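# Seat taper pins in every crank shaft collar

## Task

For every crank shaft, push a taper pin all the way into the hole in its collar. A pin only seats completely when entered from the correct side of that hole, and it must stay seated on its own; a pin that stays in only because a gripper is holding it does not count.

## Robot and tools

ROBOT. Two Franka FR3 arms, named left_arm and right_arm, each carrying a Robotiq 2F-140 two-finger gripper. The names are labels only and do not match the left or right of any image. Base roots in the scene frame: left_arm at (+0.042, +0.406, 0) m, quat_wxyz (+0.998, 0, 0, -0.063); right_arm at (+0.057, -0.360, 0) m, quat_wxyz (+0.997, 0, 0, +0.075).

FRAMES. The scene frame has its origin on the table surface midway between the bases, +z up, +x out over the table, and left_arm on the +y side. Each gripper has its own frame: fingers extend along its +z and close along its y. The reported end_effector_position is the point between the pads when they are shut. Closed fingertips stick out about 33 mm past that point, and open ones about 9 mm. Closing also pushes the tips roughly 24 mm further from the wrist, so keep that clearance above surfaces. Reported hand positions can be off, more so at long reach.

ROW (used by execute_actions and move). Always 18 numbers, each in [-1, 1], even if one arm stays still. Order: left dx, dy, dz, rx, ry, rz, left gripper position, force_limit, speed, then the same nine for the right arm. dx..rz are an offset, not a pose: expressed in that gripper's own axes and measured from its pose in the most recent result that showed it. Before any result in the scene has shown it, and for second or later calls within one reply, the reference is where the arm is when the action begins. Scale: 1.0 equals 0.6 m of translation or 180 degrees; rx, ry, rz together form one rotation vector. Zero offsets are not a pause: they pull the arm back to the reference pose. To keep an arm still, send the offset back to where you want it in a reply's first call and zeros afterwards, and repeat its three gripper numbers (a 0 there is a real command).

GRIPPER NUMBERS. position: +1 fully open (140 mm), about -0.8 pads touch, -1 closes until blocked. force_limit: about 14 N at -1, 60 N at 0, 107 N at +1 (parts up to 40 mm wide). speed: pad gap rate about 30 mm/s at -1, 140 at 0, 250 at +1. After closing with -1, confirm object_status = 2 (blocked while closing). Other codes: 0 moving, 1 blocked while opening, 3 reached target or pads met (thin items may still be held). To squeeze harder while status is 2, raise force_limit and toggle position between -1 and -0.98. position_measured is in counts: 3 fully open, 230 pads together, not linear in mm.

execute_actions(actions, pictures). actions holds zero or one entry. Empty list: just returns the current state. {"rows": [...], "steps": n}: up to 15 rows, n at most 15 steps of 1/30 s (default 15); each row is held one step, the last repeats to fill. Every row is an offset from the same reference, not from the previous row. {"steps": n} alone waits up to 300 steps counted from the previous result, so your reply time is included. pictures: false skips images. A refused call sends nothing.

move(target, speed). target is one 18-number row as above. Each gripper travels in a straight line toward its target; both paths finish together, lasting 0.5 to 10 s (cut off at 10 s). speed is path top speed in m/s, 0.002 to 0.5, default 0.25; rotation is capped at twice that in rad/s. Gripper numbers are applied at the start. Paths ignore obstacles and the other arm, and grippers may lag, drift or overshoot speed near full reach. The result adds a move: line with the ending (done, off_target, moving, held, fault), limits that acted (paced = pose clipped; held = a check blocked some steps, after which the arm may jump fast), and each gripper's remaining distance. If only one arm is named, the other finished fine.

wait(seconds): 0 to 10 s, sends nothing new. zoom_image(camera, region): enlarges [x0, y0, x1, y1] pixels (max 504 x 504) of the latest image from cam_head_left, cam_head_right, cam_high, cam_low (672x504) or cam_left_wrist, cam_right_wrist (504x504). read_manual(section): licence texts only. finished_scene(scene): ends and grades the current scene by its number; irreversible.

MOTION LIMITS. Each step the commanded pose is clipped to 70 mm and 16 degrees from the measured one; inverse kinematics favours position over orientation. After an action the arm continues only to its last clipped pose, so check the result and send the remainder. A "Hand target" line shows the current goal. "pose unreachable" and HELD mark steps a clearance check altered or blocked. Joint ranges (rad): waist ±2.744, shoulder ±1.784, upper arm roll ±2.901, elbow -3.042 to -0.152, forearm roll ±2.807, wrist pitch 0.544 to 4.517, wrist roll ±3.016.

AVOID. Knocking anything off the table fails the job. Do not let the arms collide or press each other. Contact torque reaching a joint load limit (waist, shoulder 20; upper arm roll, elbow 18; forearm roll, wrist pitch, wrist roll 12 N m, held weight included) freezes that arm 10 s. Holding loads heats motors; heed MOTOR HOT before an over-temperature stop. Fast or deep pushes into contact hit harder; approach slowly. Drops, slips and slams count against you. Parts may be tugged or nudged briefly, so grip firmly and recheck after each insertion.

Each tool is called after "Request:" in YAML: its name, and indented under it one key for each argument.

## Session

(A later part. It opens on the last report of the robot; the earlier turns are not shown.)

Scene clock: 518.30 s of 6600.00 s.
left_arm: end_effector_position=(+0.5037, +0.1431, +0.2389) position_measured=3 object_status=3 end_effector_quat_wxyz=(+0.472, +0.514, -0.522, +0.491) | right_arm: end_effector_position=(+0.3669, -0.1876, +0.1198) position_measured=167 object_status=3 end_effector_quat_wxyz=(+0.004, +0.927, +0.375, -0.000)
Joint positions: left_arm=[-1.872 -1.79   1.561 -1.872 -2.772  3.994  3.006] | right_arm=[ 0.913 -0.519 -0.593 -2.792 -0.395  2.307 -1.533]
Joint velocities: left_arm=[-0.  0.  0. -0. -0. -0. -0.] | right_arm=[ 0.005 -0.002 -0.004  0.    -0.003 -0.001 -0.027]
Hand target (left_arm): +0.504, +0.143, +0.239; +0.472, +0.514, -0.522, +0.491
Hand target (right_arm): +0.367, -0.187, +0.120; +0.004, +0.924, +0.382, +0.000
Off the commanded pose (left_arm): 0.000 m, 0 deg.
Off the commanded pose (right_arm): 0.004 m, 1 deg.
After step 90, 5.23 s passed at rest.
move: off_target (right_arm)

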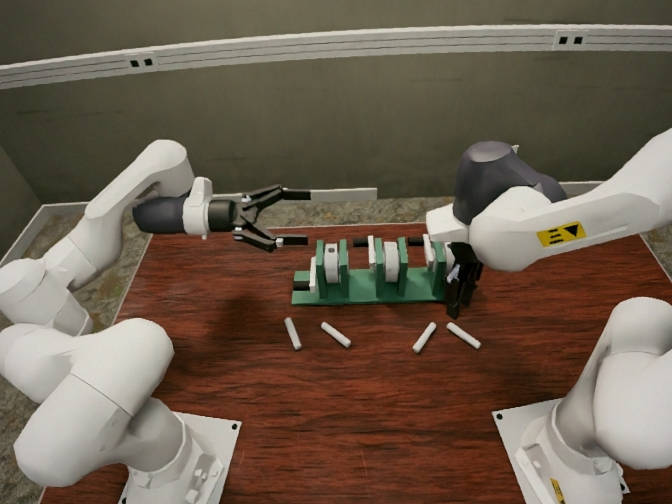

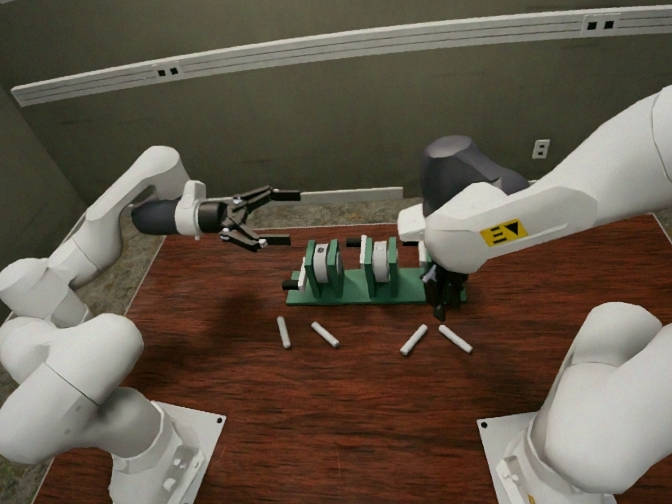

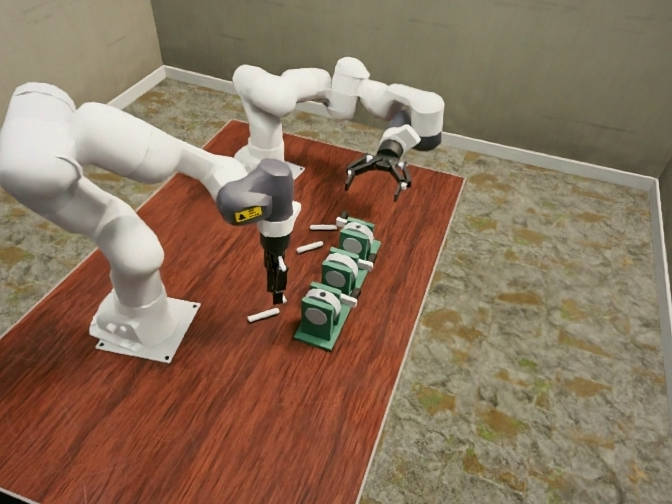

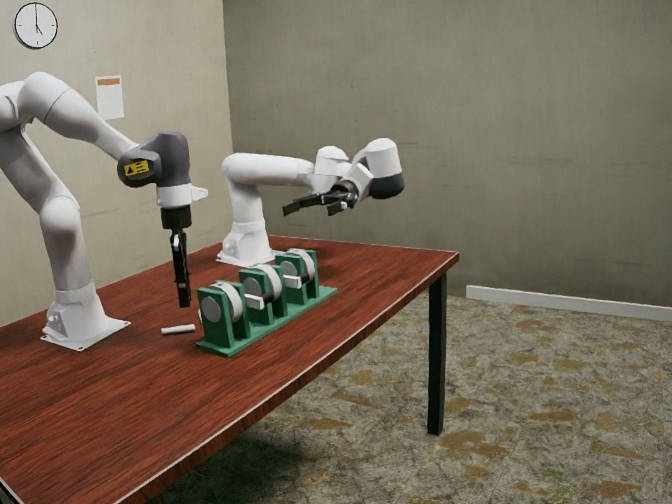

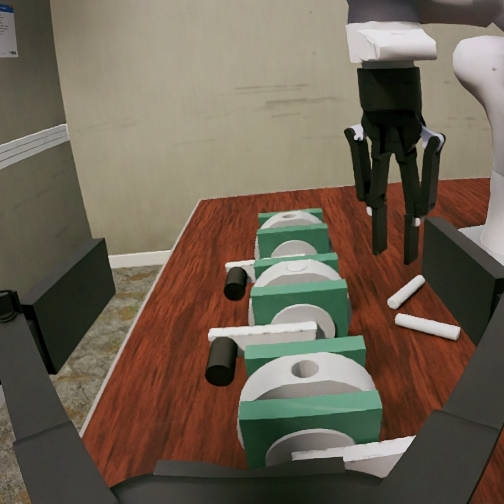

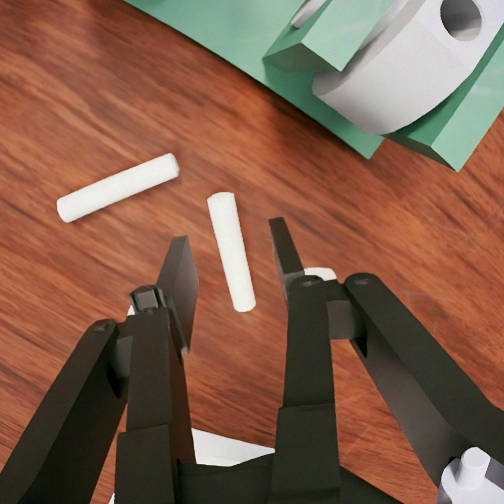

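Request:
move:
  target: [0,0,0,0,0,0,1,0,0, 0,0,0.1,0.002,0,-0.005,-0.3,0,0]
  speed: 0.08

Scene clock: 522.10 s of 6600.00 s.
left_arm: end_effector_position=(+0.5037, +0.1431, +0.2389) position_measured=3 object_status=3 end_effector_quat_wxyz=(+0.472, +0.514, -0.522, +0.491) | right_arm: end_effector_position=(+0.3670, -0.1897, +0.0598) position_measured=167 object_status=3 end_effector_quat_wxyz=(+0.003, +0.925, +0.380, -0.002)
Joint positions: left_arm=[-1.872 -1.79   1.561 -1.872 -2.772  3.994  3.006] | right_arm=[ 0.958 -0.34  -0.682 -2.843 -0.39   2.535 -1.569]
Joint velocities: left_arm=[-0.001  0.    -0.001 -0.001 -0.    -0.001  0.002] | right_arm=[ 0.003  0.    -0.002 -0.002  0.001  0.011 -0.008]
Hand target (left_arm): +0.504, +0.143, +0.239; +0.472, +0.514, -0.522, +0.491
Hand target (right_arm): +0.367, -0.189, +0.059; +0.002, +0.924, +0.383, -0.001
Off the commanded pose (left_arm): 0.000 m, 0 deg.
Off the commanded pose (right_arm): 0.002 m, 0 deg.
move: done

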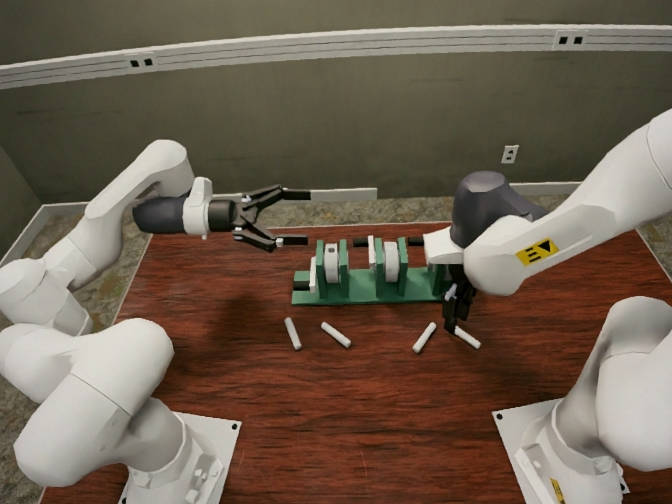

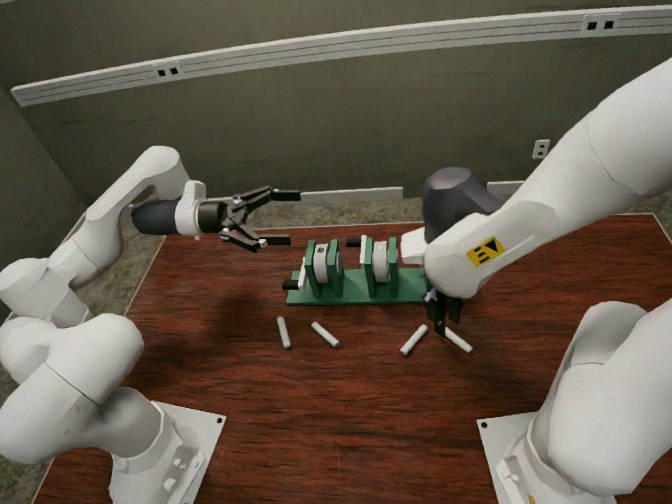

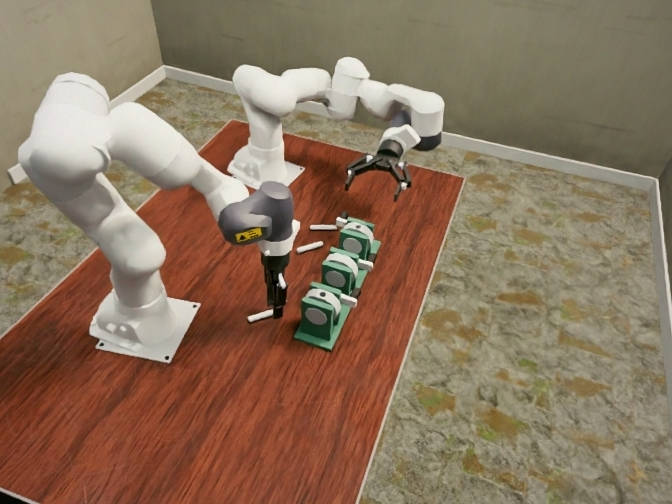

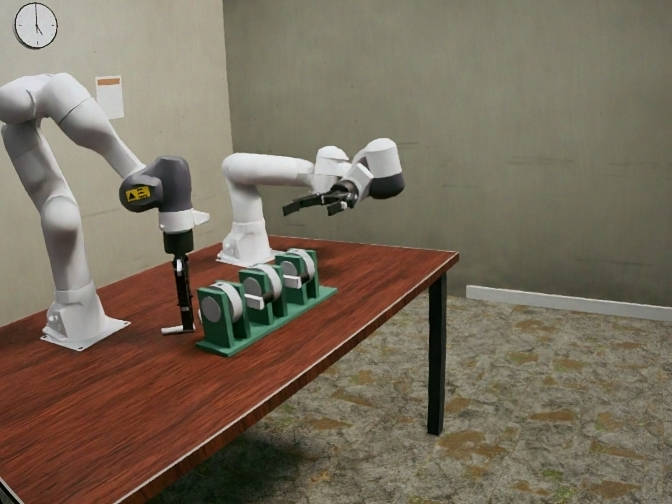

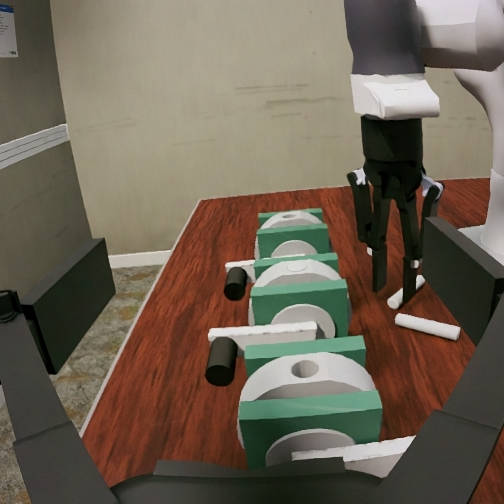

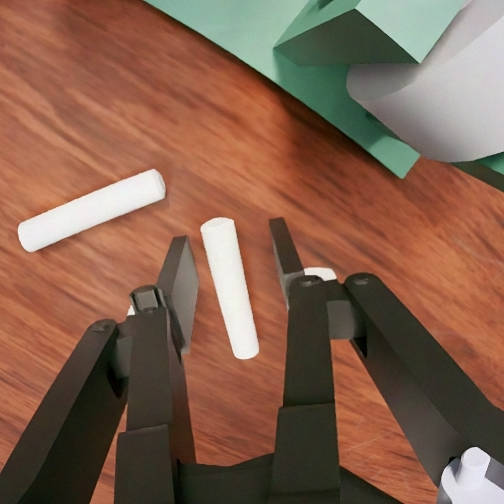

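Request:
move:
  target: [0,0,0,0,0,0,1,0,0, -0.007,-0.009,0.026,0,0,0,-0.3,0,0]
  speed: 0.02

Scene clock: 526.47 s of 6600.00 s.
left_arm: end_effector_position=(+0.5037, +0.1431, +0.2389) position_measured=3 object_status=3 end_effector_quat_wxyz=(+0.472, +0.514, -0.522, +0.491) | right_arm: end_effector_position=(+0.3607, -0.1902, +0.0448) position_measured=167 object_status=3 end_effector_quat_wxyz=(+0.005, +0.924, +0.382, -0.003)
Joint positions: left_arm=[-1.872 -1.79   1.561 -1.872 -2.772  3.994  3.006] | right_arm=[ 0.962 -0.299 -0.682 -2.866 -0.382  2.593 -1.571]
Joint velocities: left_arm=[-0.     0.002  0.    -0.001 -0.001 -0.     0.001] | right_arm=[-0.     0.004  0.001  0.     0.006  0.023 -0.001]
Hand target (left_arm): +0.504, +0.143, +0.239; +0.472, +0.514, -0.522, +0.491
Hand target (right_arm): +0.360, -0.189, +0.044; +0.003, +0.925, +0.380, -0.002
Off the commanded pose (left_arm): 0.000 m, 0 deg.
Off the commanded pose (right_arm): 0.001 m, 0 deg.
After step 90, 0.27 s passed at rest.
move: done

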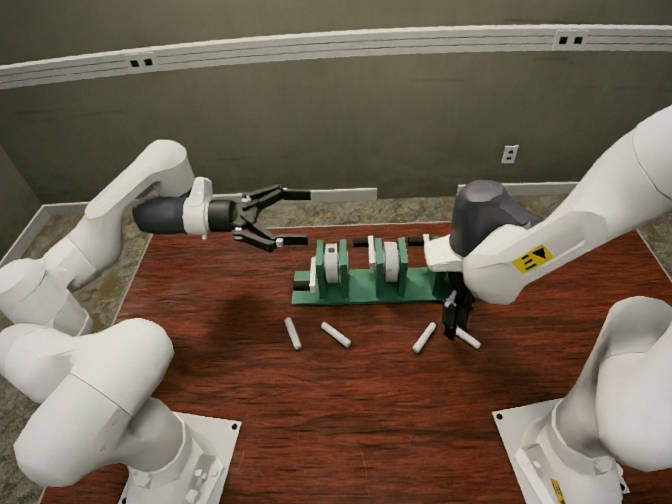

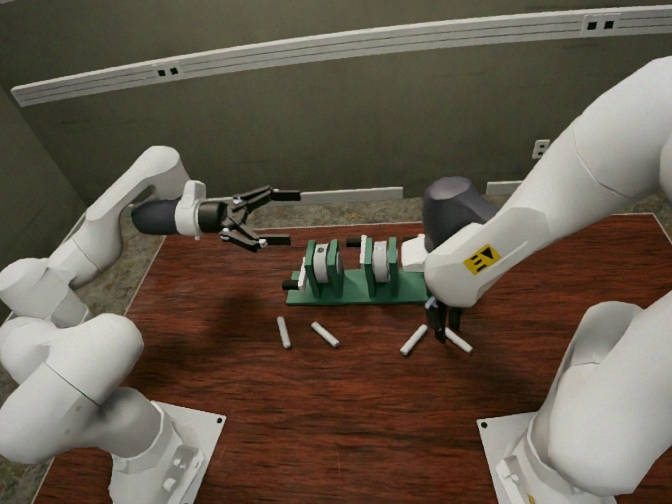

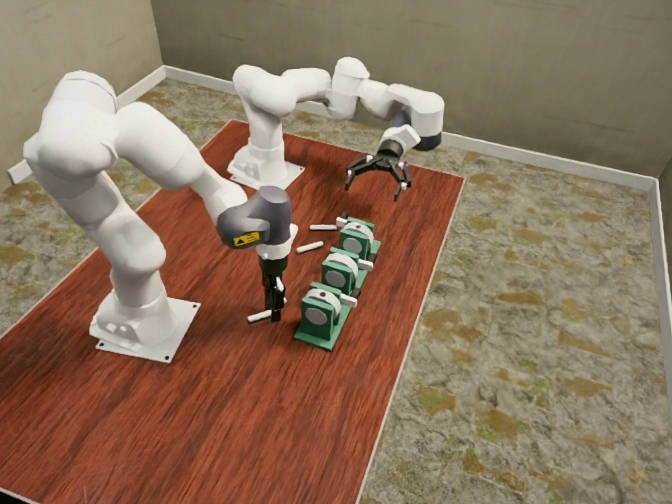

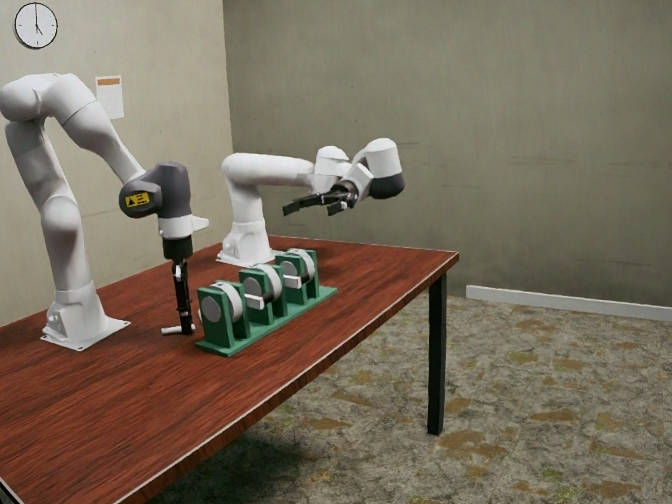

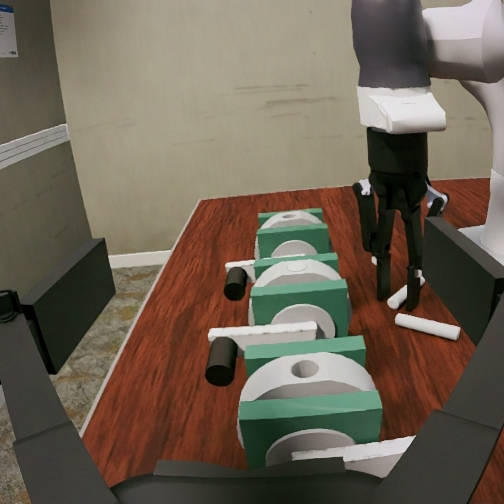

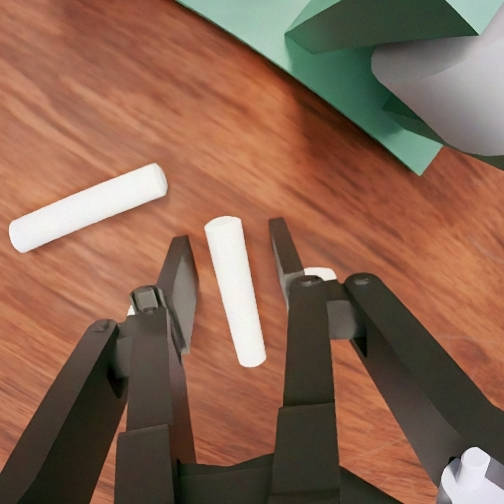

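Request:
zoom_image:
  camera: "cam_low"
  region: [140, 290, 240, 350]

Region (140, 290, 240, 350) of cam_low's 672x504 image, scaled by 5.040, with more detail than that image has; it fills the top 302 rows of this view, and the rest is white.

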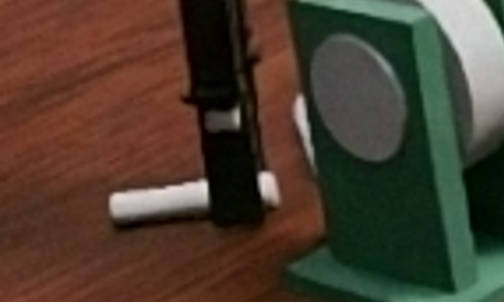

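Request:
move:
  target: [0,0,0,0,0,0,1,0,0, 0,-0.003,0.003,0,0,0,-0.3,0,0]
  speed: 0.01

Request:
move:
  target: [0,0,0,0,0,0,1,0,0, 0,0,0,0,0,0,-1,0,-0.5]
  speed: 0.01

Scene clock: 533.83 s of 6600.00 s.
left_arm: end_effector_position=(+0.5037, +0.1431, +0.2389) position_measured=3 object_status=3 end_effector_quat_wxyz=(+0.472, +0.514, -0.522, +0.491) | right_arm: end_effector_position=(+0.3608, -0.1899, +0.0438) position_measured=167 object_status=3 end_effector_quat_wxyz=(+0.005, +0.924, +0.382, -0.002)
Joint positions: left_arm=[-1.872 -1.79   1.561 -1.872 -2.772  3.994  3.006] | right_arm=[ 0.963 -0.294 -0.682 -2.867 -0.381  2.598 -1.571]
Joint velocities: left_arm=[ 0.001  0.001 -0.     0.     0.    -0.     0.   ] | right_arm=[ 0.001  0.002 -0.002 -0.001  0.002  0.002 -0.001]
Hand target (left_arm): +0.504, +0.143, +0.239; +0.472, +0.514, -0.522, +0.491
Hand target (right_arm): +0.359, -0.189, +0.043; +0.005, +0.924, +0.382, -0.003
Off the commanded pose (left_arm): 0.000 m, 0 deg.
Off the commanded pose (right_arm): 0.002 m, 0 deg.
After step 90, 3.67 s passed at rest.
move: done

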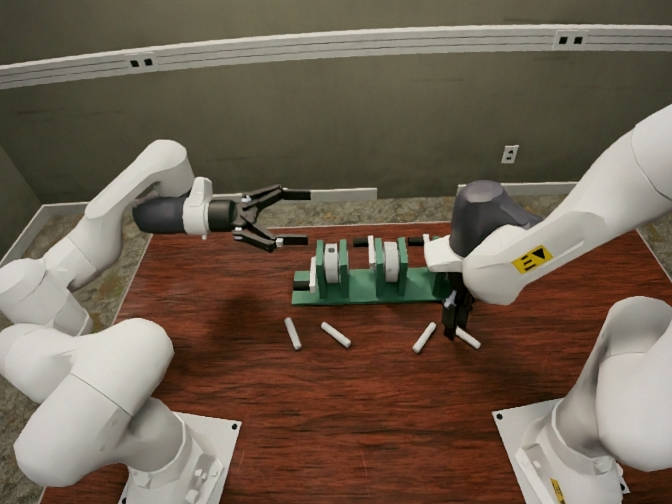

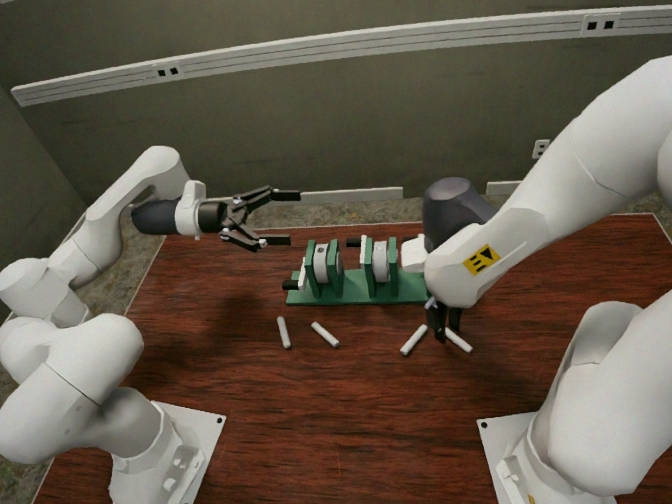

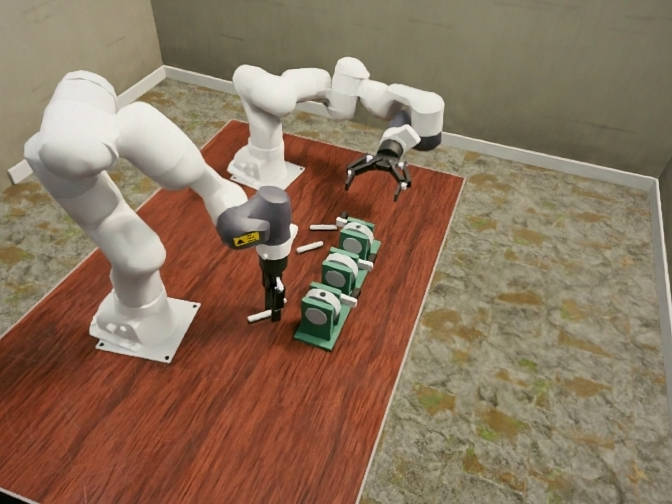

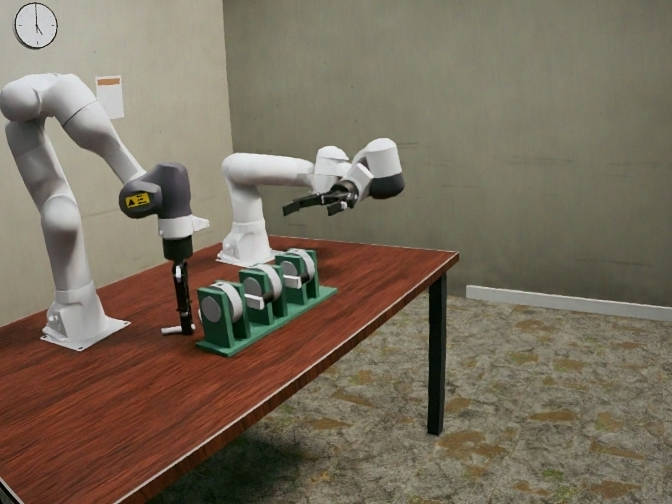

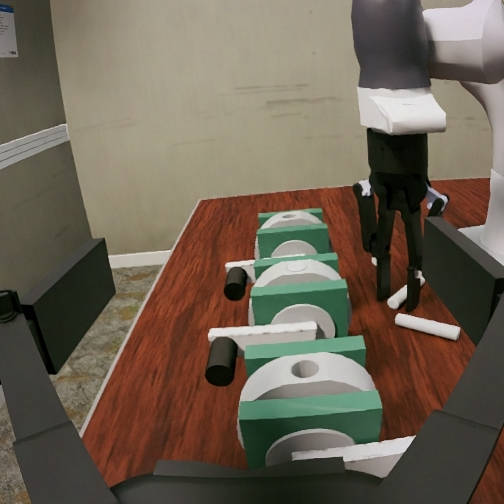

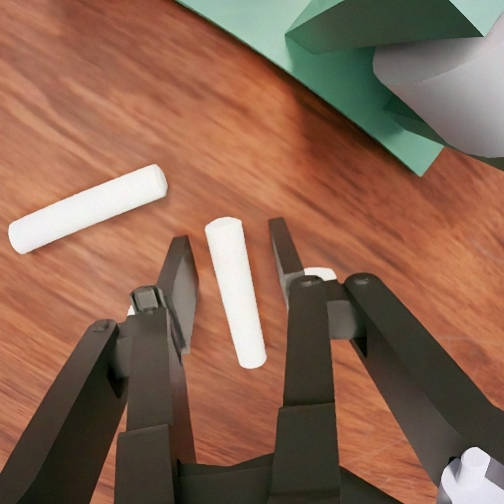

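Scene clock: 534.37 s of 6600.00 s.
left_arm: end_effector_position=(+0.5037, +0.1431, +0.2389) position_measured=3 object_status=3 end_effector_quat_wxyz=(+0.472, +0.514, -0.522, +0.491) | right_arm: end_effector_position=(+0.3609, -0.1898, +0.0440) position_measured=209 object_status=2 end_effector_quat_wxyz=(+0.005, +0.924, +0.382, -0.002)
Joint positions: left_arm=[-1.872 -1.79   1.561 -1.872 -2.772  3.994  3.006] | right_arm=[ 0.963 -0.294 -0.682 -2.866 -0.381  2.598 -1.571]
Joint velocities: left_arm=[ 0.001  0.001 -0.001  0.001 -0.001  0.001 -0.   ] | right_arm=[-0.001  0.002  0.001 -0.001  0.001 -0.001 -0.001]
Hand target (left_arm): +0.504, +0.143, +0.239; +0.472, +0.514, -0.522, +0.491
Hand target (right_arm): +0.361, -0.190, +0.044; +0.005, +0.924, +0.382, -0.002
Off the commanded pose (left_arm): 0.000 m, 0 deg.
Off the commanded pose (right_arm): 0.000 m, 0 deg.
move: done

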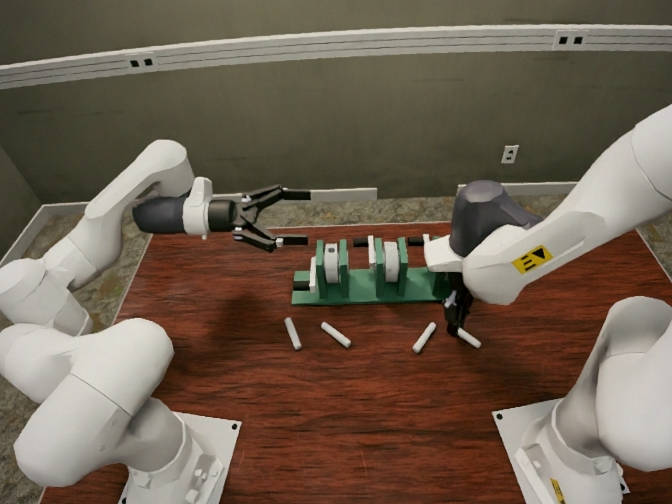

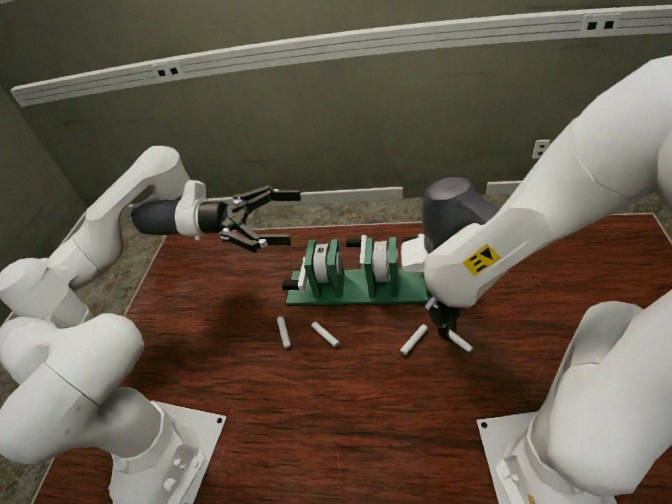

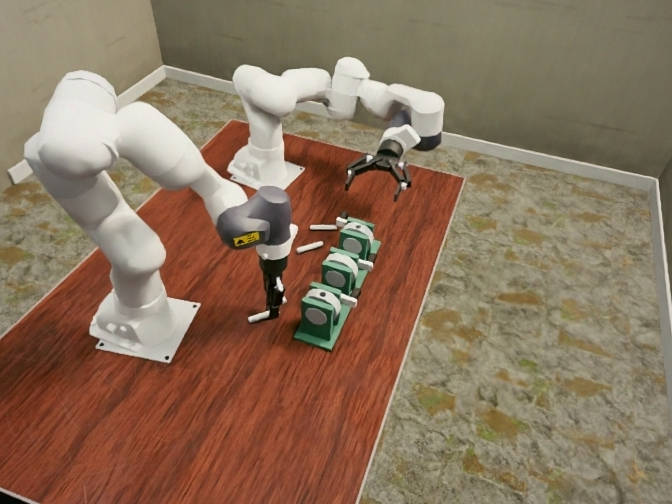

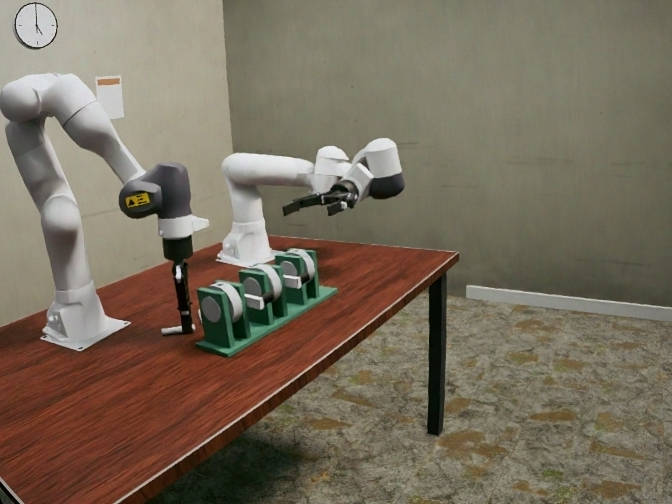

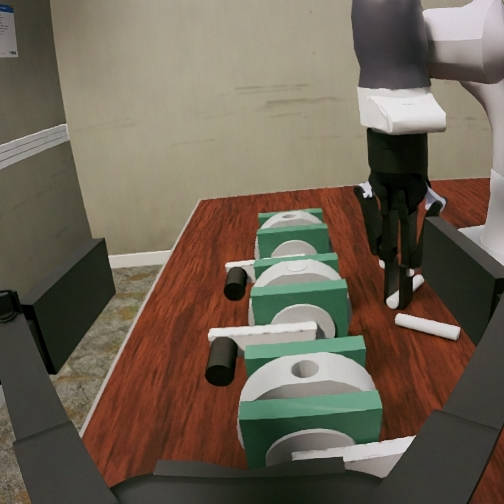

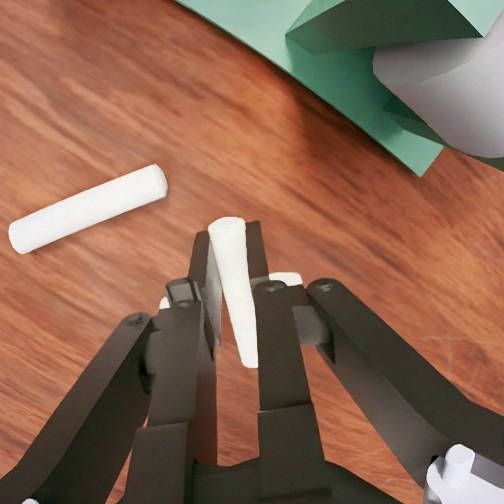

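Request:
move:
  target: [0,0,0,0,0,0,1,0,0, 0.153,-0.059,-0.36,0,0,0.472,-1,0,-0.5]
  speed: 0.2

Scene clock: 543.10 s of 6600.00 s.
left_arm: end_effector_position=(+0.5037, +0.1431, +0.2389) position_measured=3 object_status=3 end_effector_quat_wxyz=(+0.472, +0.514, -0.522, +0.491) | right_arm: end_effector_position=(+0.4018, -0.0949, +0.2581) position_measured=209 object_status=2 end_effector_quat_wxyz=(+0.006, +0.942, -0.334, +0.004)
Joint positions: left_arm=[-1.872 -1.79   1.561 -1.872 -2.772  3.994  3.006] | right_arm=[ 0.522 -0.365 -0.008 -2.354 -0.017  1.984 -0.217]
Joint velocities: left_arm=[-0.    -0.     0.002  0.    -0.     0.    -0.001] | right_arm=[ 0.    -0.    -0.     0.001  0.001 -0.003  0.03 ]
Hand target (left_arm): +0.504, +0.143, +0.239; +0.472, +0.514, -0.522, +0.491
Hand target (right_arm): +0.402, -0.094, +0.259; +0.005, +0.940, -0.341, +0.004
Off the commanded pose (left_arm): 0.000 m, 0 deg.
Off the commanded pose (right_arm): 0.003 m, 1 deg.
After step 90, 1.17 s passed at rest.
move: done

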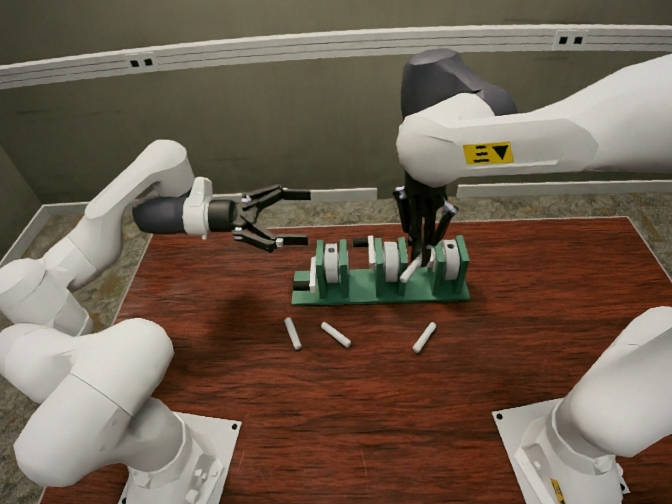

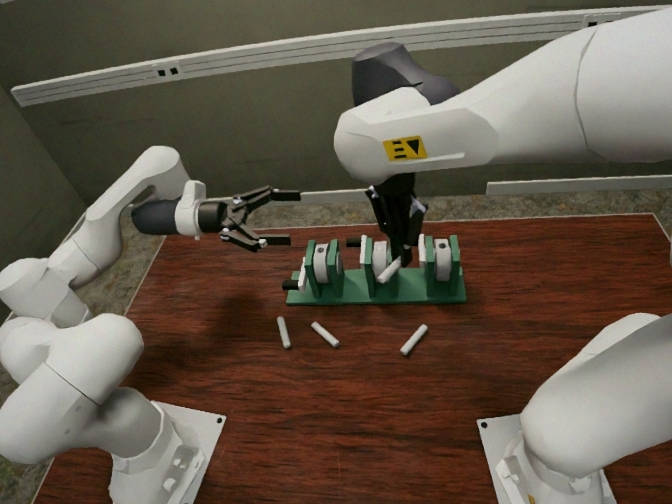

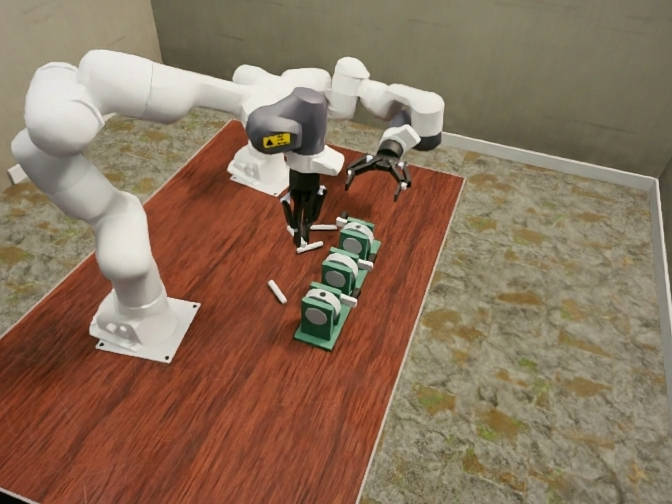

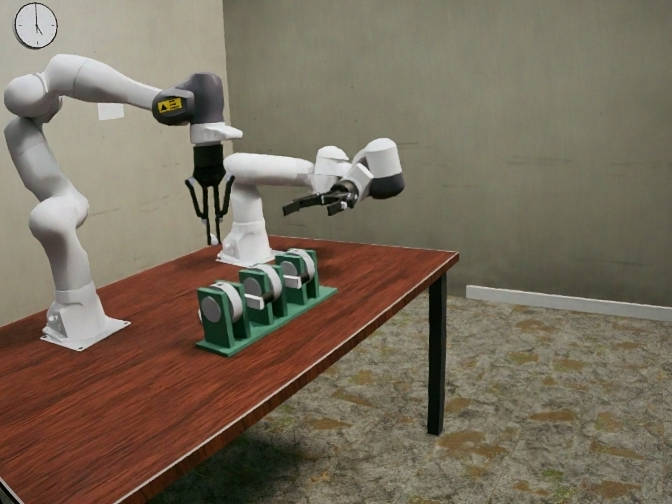

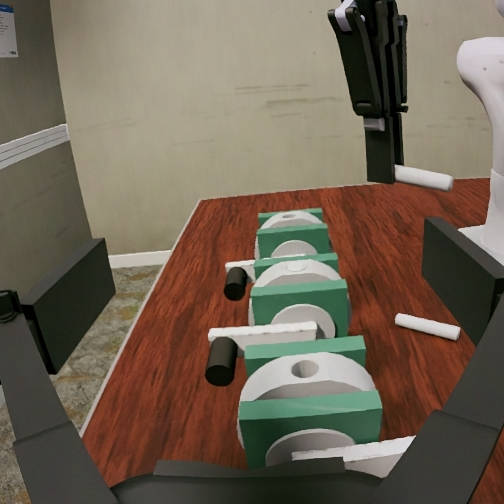

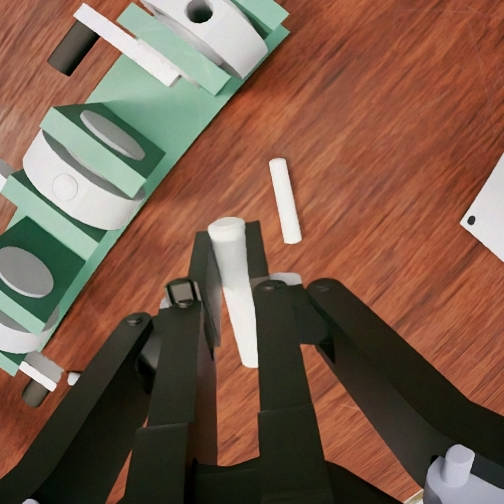

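Request:
move:
  target: [0,0,0,0,0,0,1,0,0, 0.15,0.003,-0.02,0,0.503,0,-1,0,-0.5]
  speed: 0.2

Scene clock: 552.77 s of 6600.00 s.
left_arm: end_effector_position=(+0.5037, +0.1431, +0.2389) position_measured=3 object_status=3 end_effector_quat_wxyz=(+0.472, +0.514, -0.522, +0.491) | right_arm: end_effector_position=(+0.4649, -0.1545, +0.2596) position_measured=209 object_status=2 end_effector_quat_wxyz=(+0.250, +0.671, -0.221, +0.662)
Joint positions: left_arm=[-1.872 -1.79   1.561 -1.872 -2.772  3.994  3.006] | right_arm=[ 0.229  0.265  0.864 -2.443 -1.368  1.237  1.072]
Joint velocities: left_arm=[ 0.001 -0.     0.    -0.001 -0.    -0.     0.002] | right_arm=[-0.     0.002 -0.    -0.    -0.002 -0.011  0.028]
Hand target (left_arm): +0.504, +0.143, +0.239; +0.472, +0.514, -0.522, +0.491
Hand target (right_arm): +0.466, -0.154, +0.263; +0.246, +0.667, -0.226, +0.666
Off the commanded pose (left_arm): 0.000 m, 0 deg.
Off the commanded pose (right_arm): 0.013 m, 2 deg.
After step 90, 1.90 s passed at rest.
move: off_target (right_arm)

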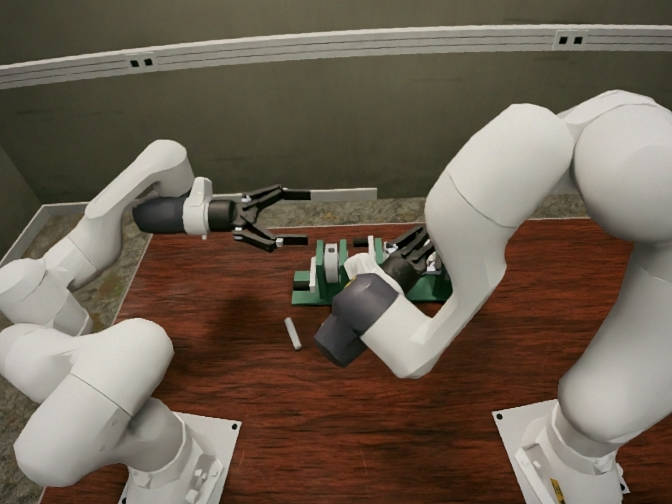

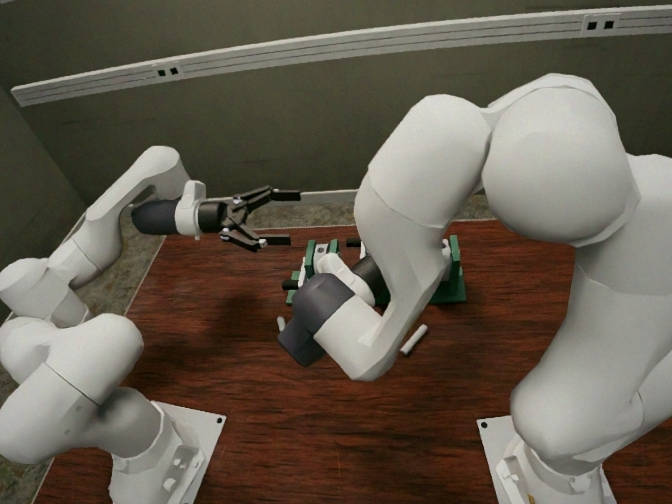

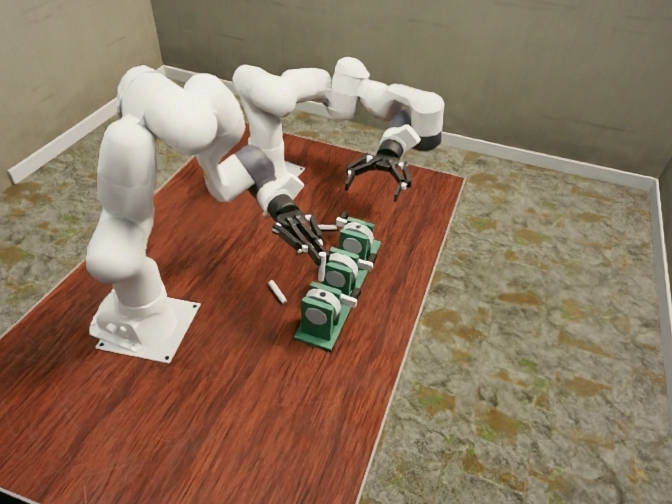

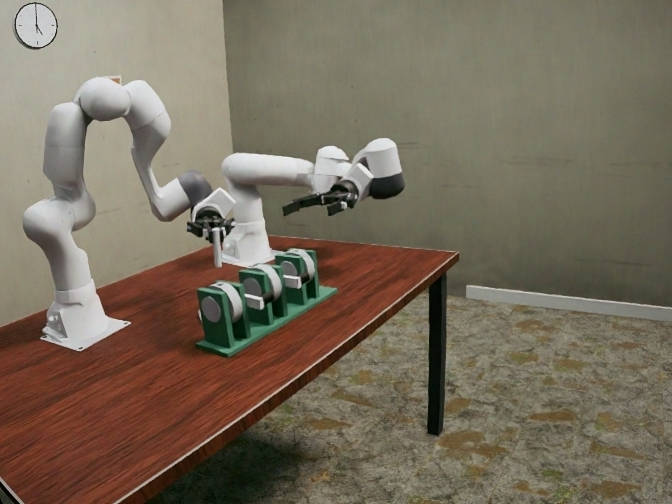

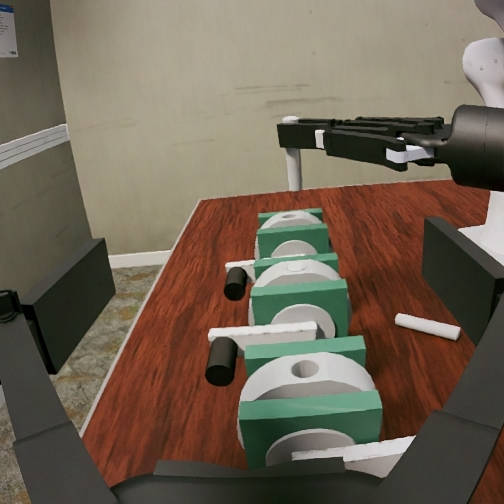

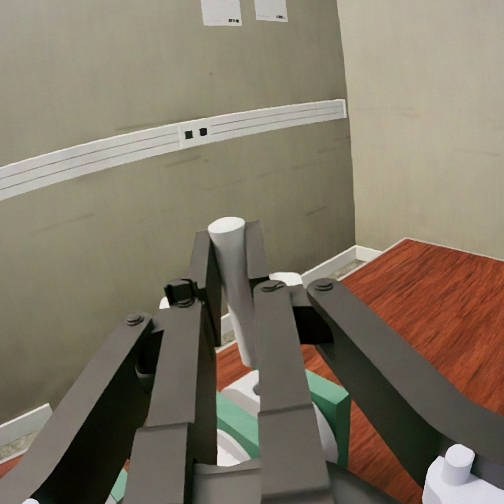

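Request:
move:
  target: [0,0,0,0,0,0,1,0,0, -0.041,-0.0084,0.0104,-0.0006,0.0023,0.0137,-1,0,-0.5]
  speed: 0.02

Request:
zoom_image:
  camera: "cam_left_wrist"
  region: [240, 130, 350, 240]

Request:
zoom_image:
  camera: "cam_right_wrist"
  region: [200, 320, 300, 420]

Scene clock: 567.43 s of 6600.00 s.
left_arm: end_effector_position=(+0.5037, +0.1431, +0.2389) position_measured=3 object_status=3 end_effector_quat_wxyz=(+0.472, +0.514, -0.522, +0.491) | right_arm: end_effector_position=(+0.4715, -0.1565, +0.2318) position_measured=209 object_status=2 end_effector_quat_wxyz=(+0.243, +0.668, -0.231, +0.664)
Joint positions: left_arm=[-1.872 -1.79   1.561 -1.872 -2.772  3.994  3.006] | right_arm=[ 0.251  0.363  0.821 -2.422 -1.407  1.208  1.157]
Joint velocities: left_arm=[-0.001 -0.001 -0.     0.     0.002 -0.001 -0.002] | right_arm=[ 0.003  0.003 -0.004  0.004 -0.005 -0.007  0.033]
Hand target (left_arm): +0.504, +0.143, +0.239; +0.472, +0.514, -0.522, +0.491
Hand target (right_arm): +0.473, -0.156, +0.235; +0.238, +0.664, -0.236, +0.669
Off the commanded pose (left_arm): 0.000 m, 0 deg.
Off the commanded pose (right_arm): 0.003 m, 1 deg.
After step 90, 10.13 s passed at rest.
move: done

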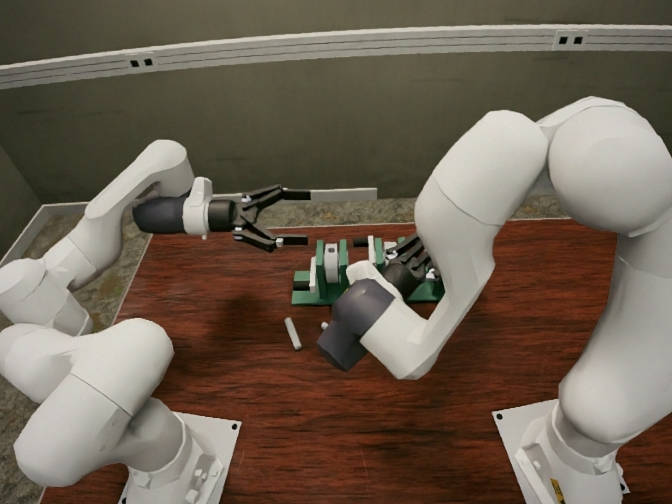

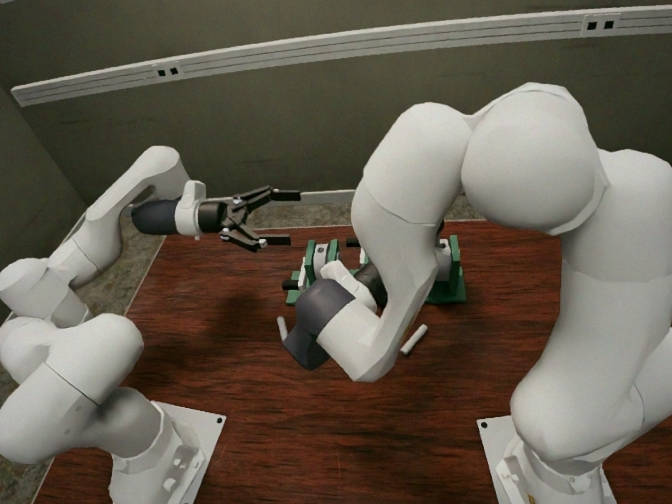

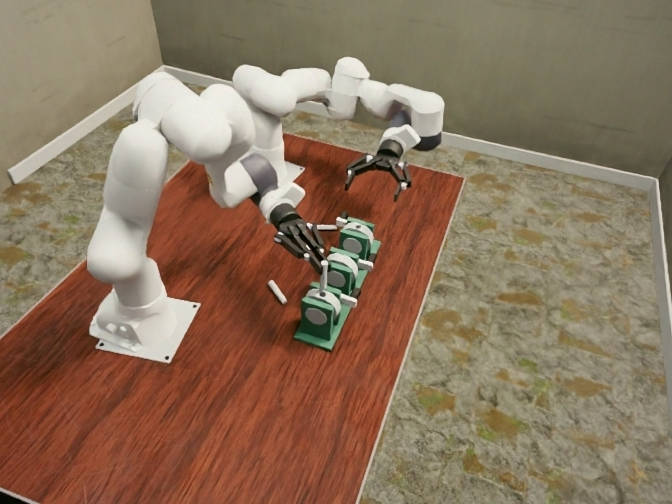

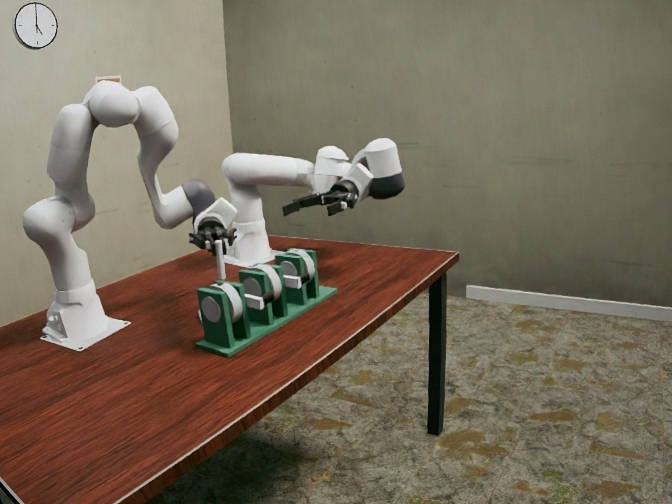

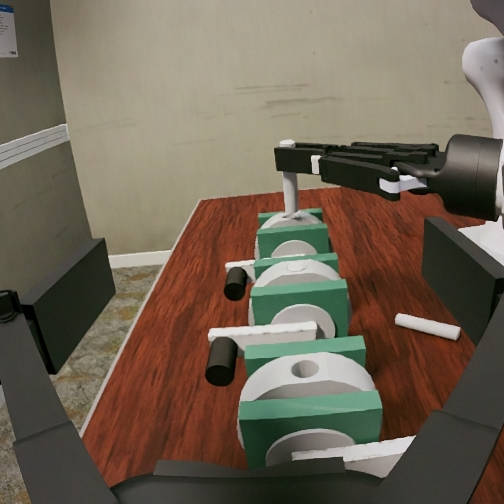

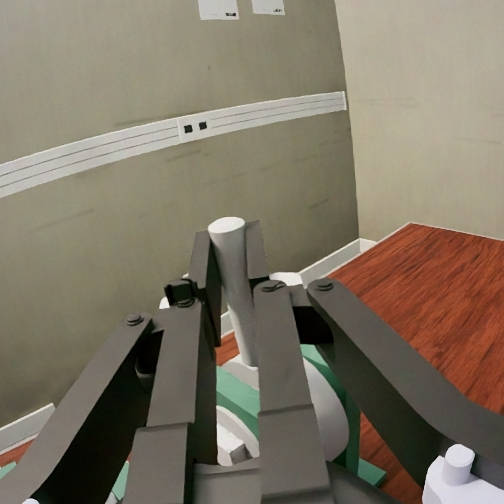

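Region (240, 130, 350, 240) of cam_left_wrist's 504x504 image, scaled by 4.582, with more detail than that image has.

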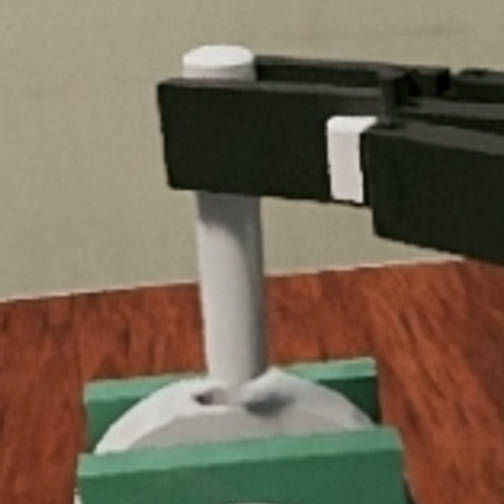

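Region (200, 320, 300, 420) of cam_right_wrist's 504x504 image, scaled by 5.040, with more detail than that image has.

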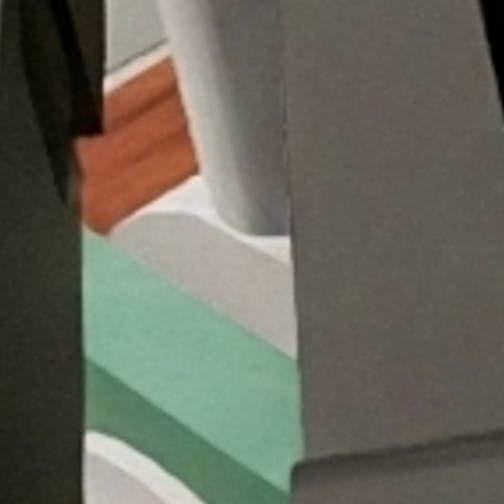

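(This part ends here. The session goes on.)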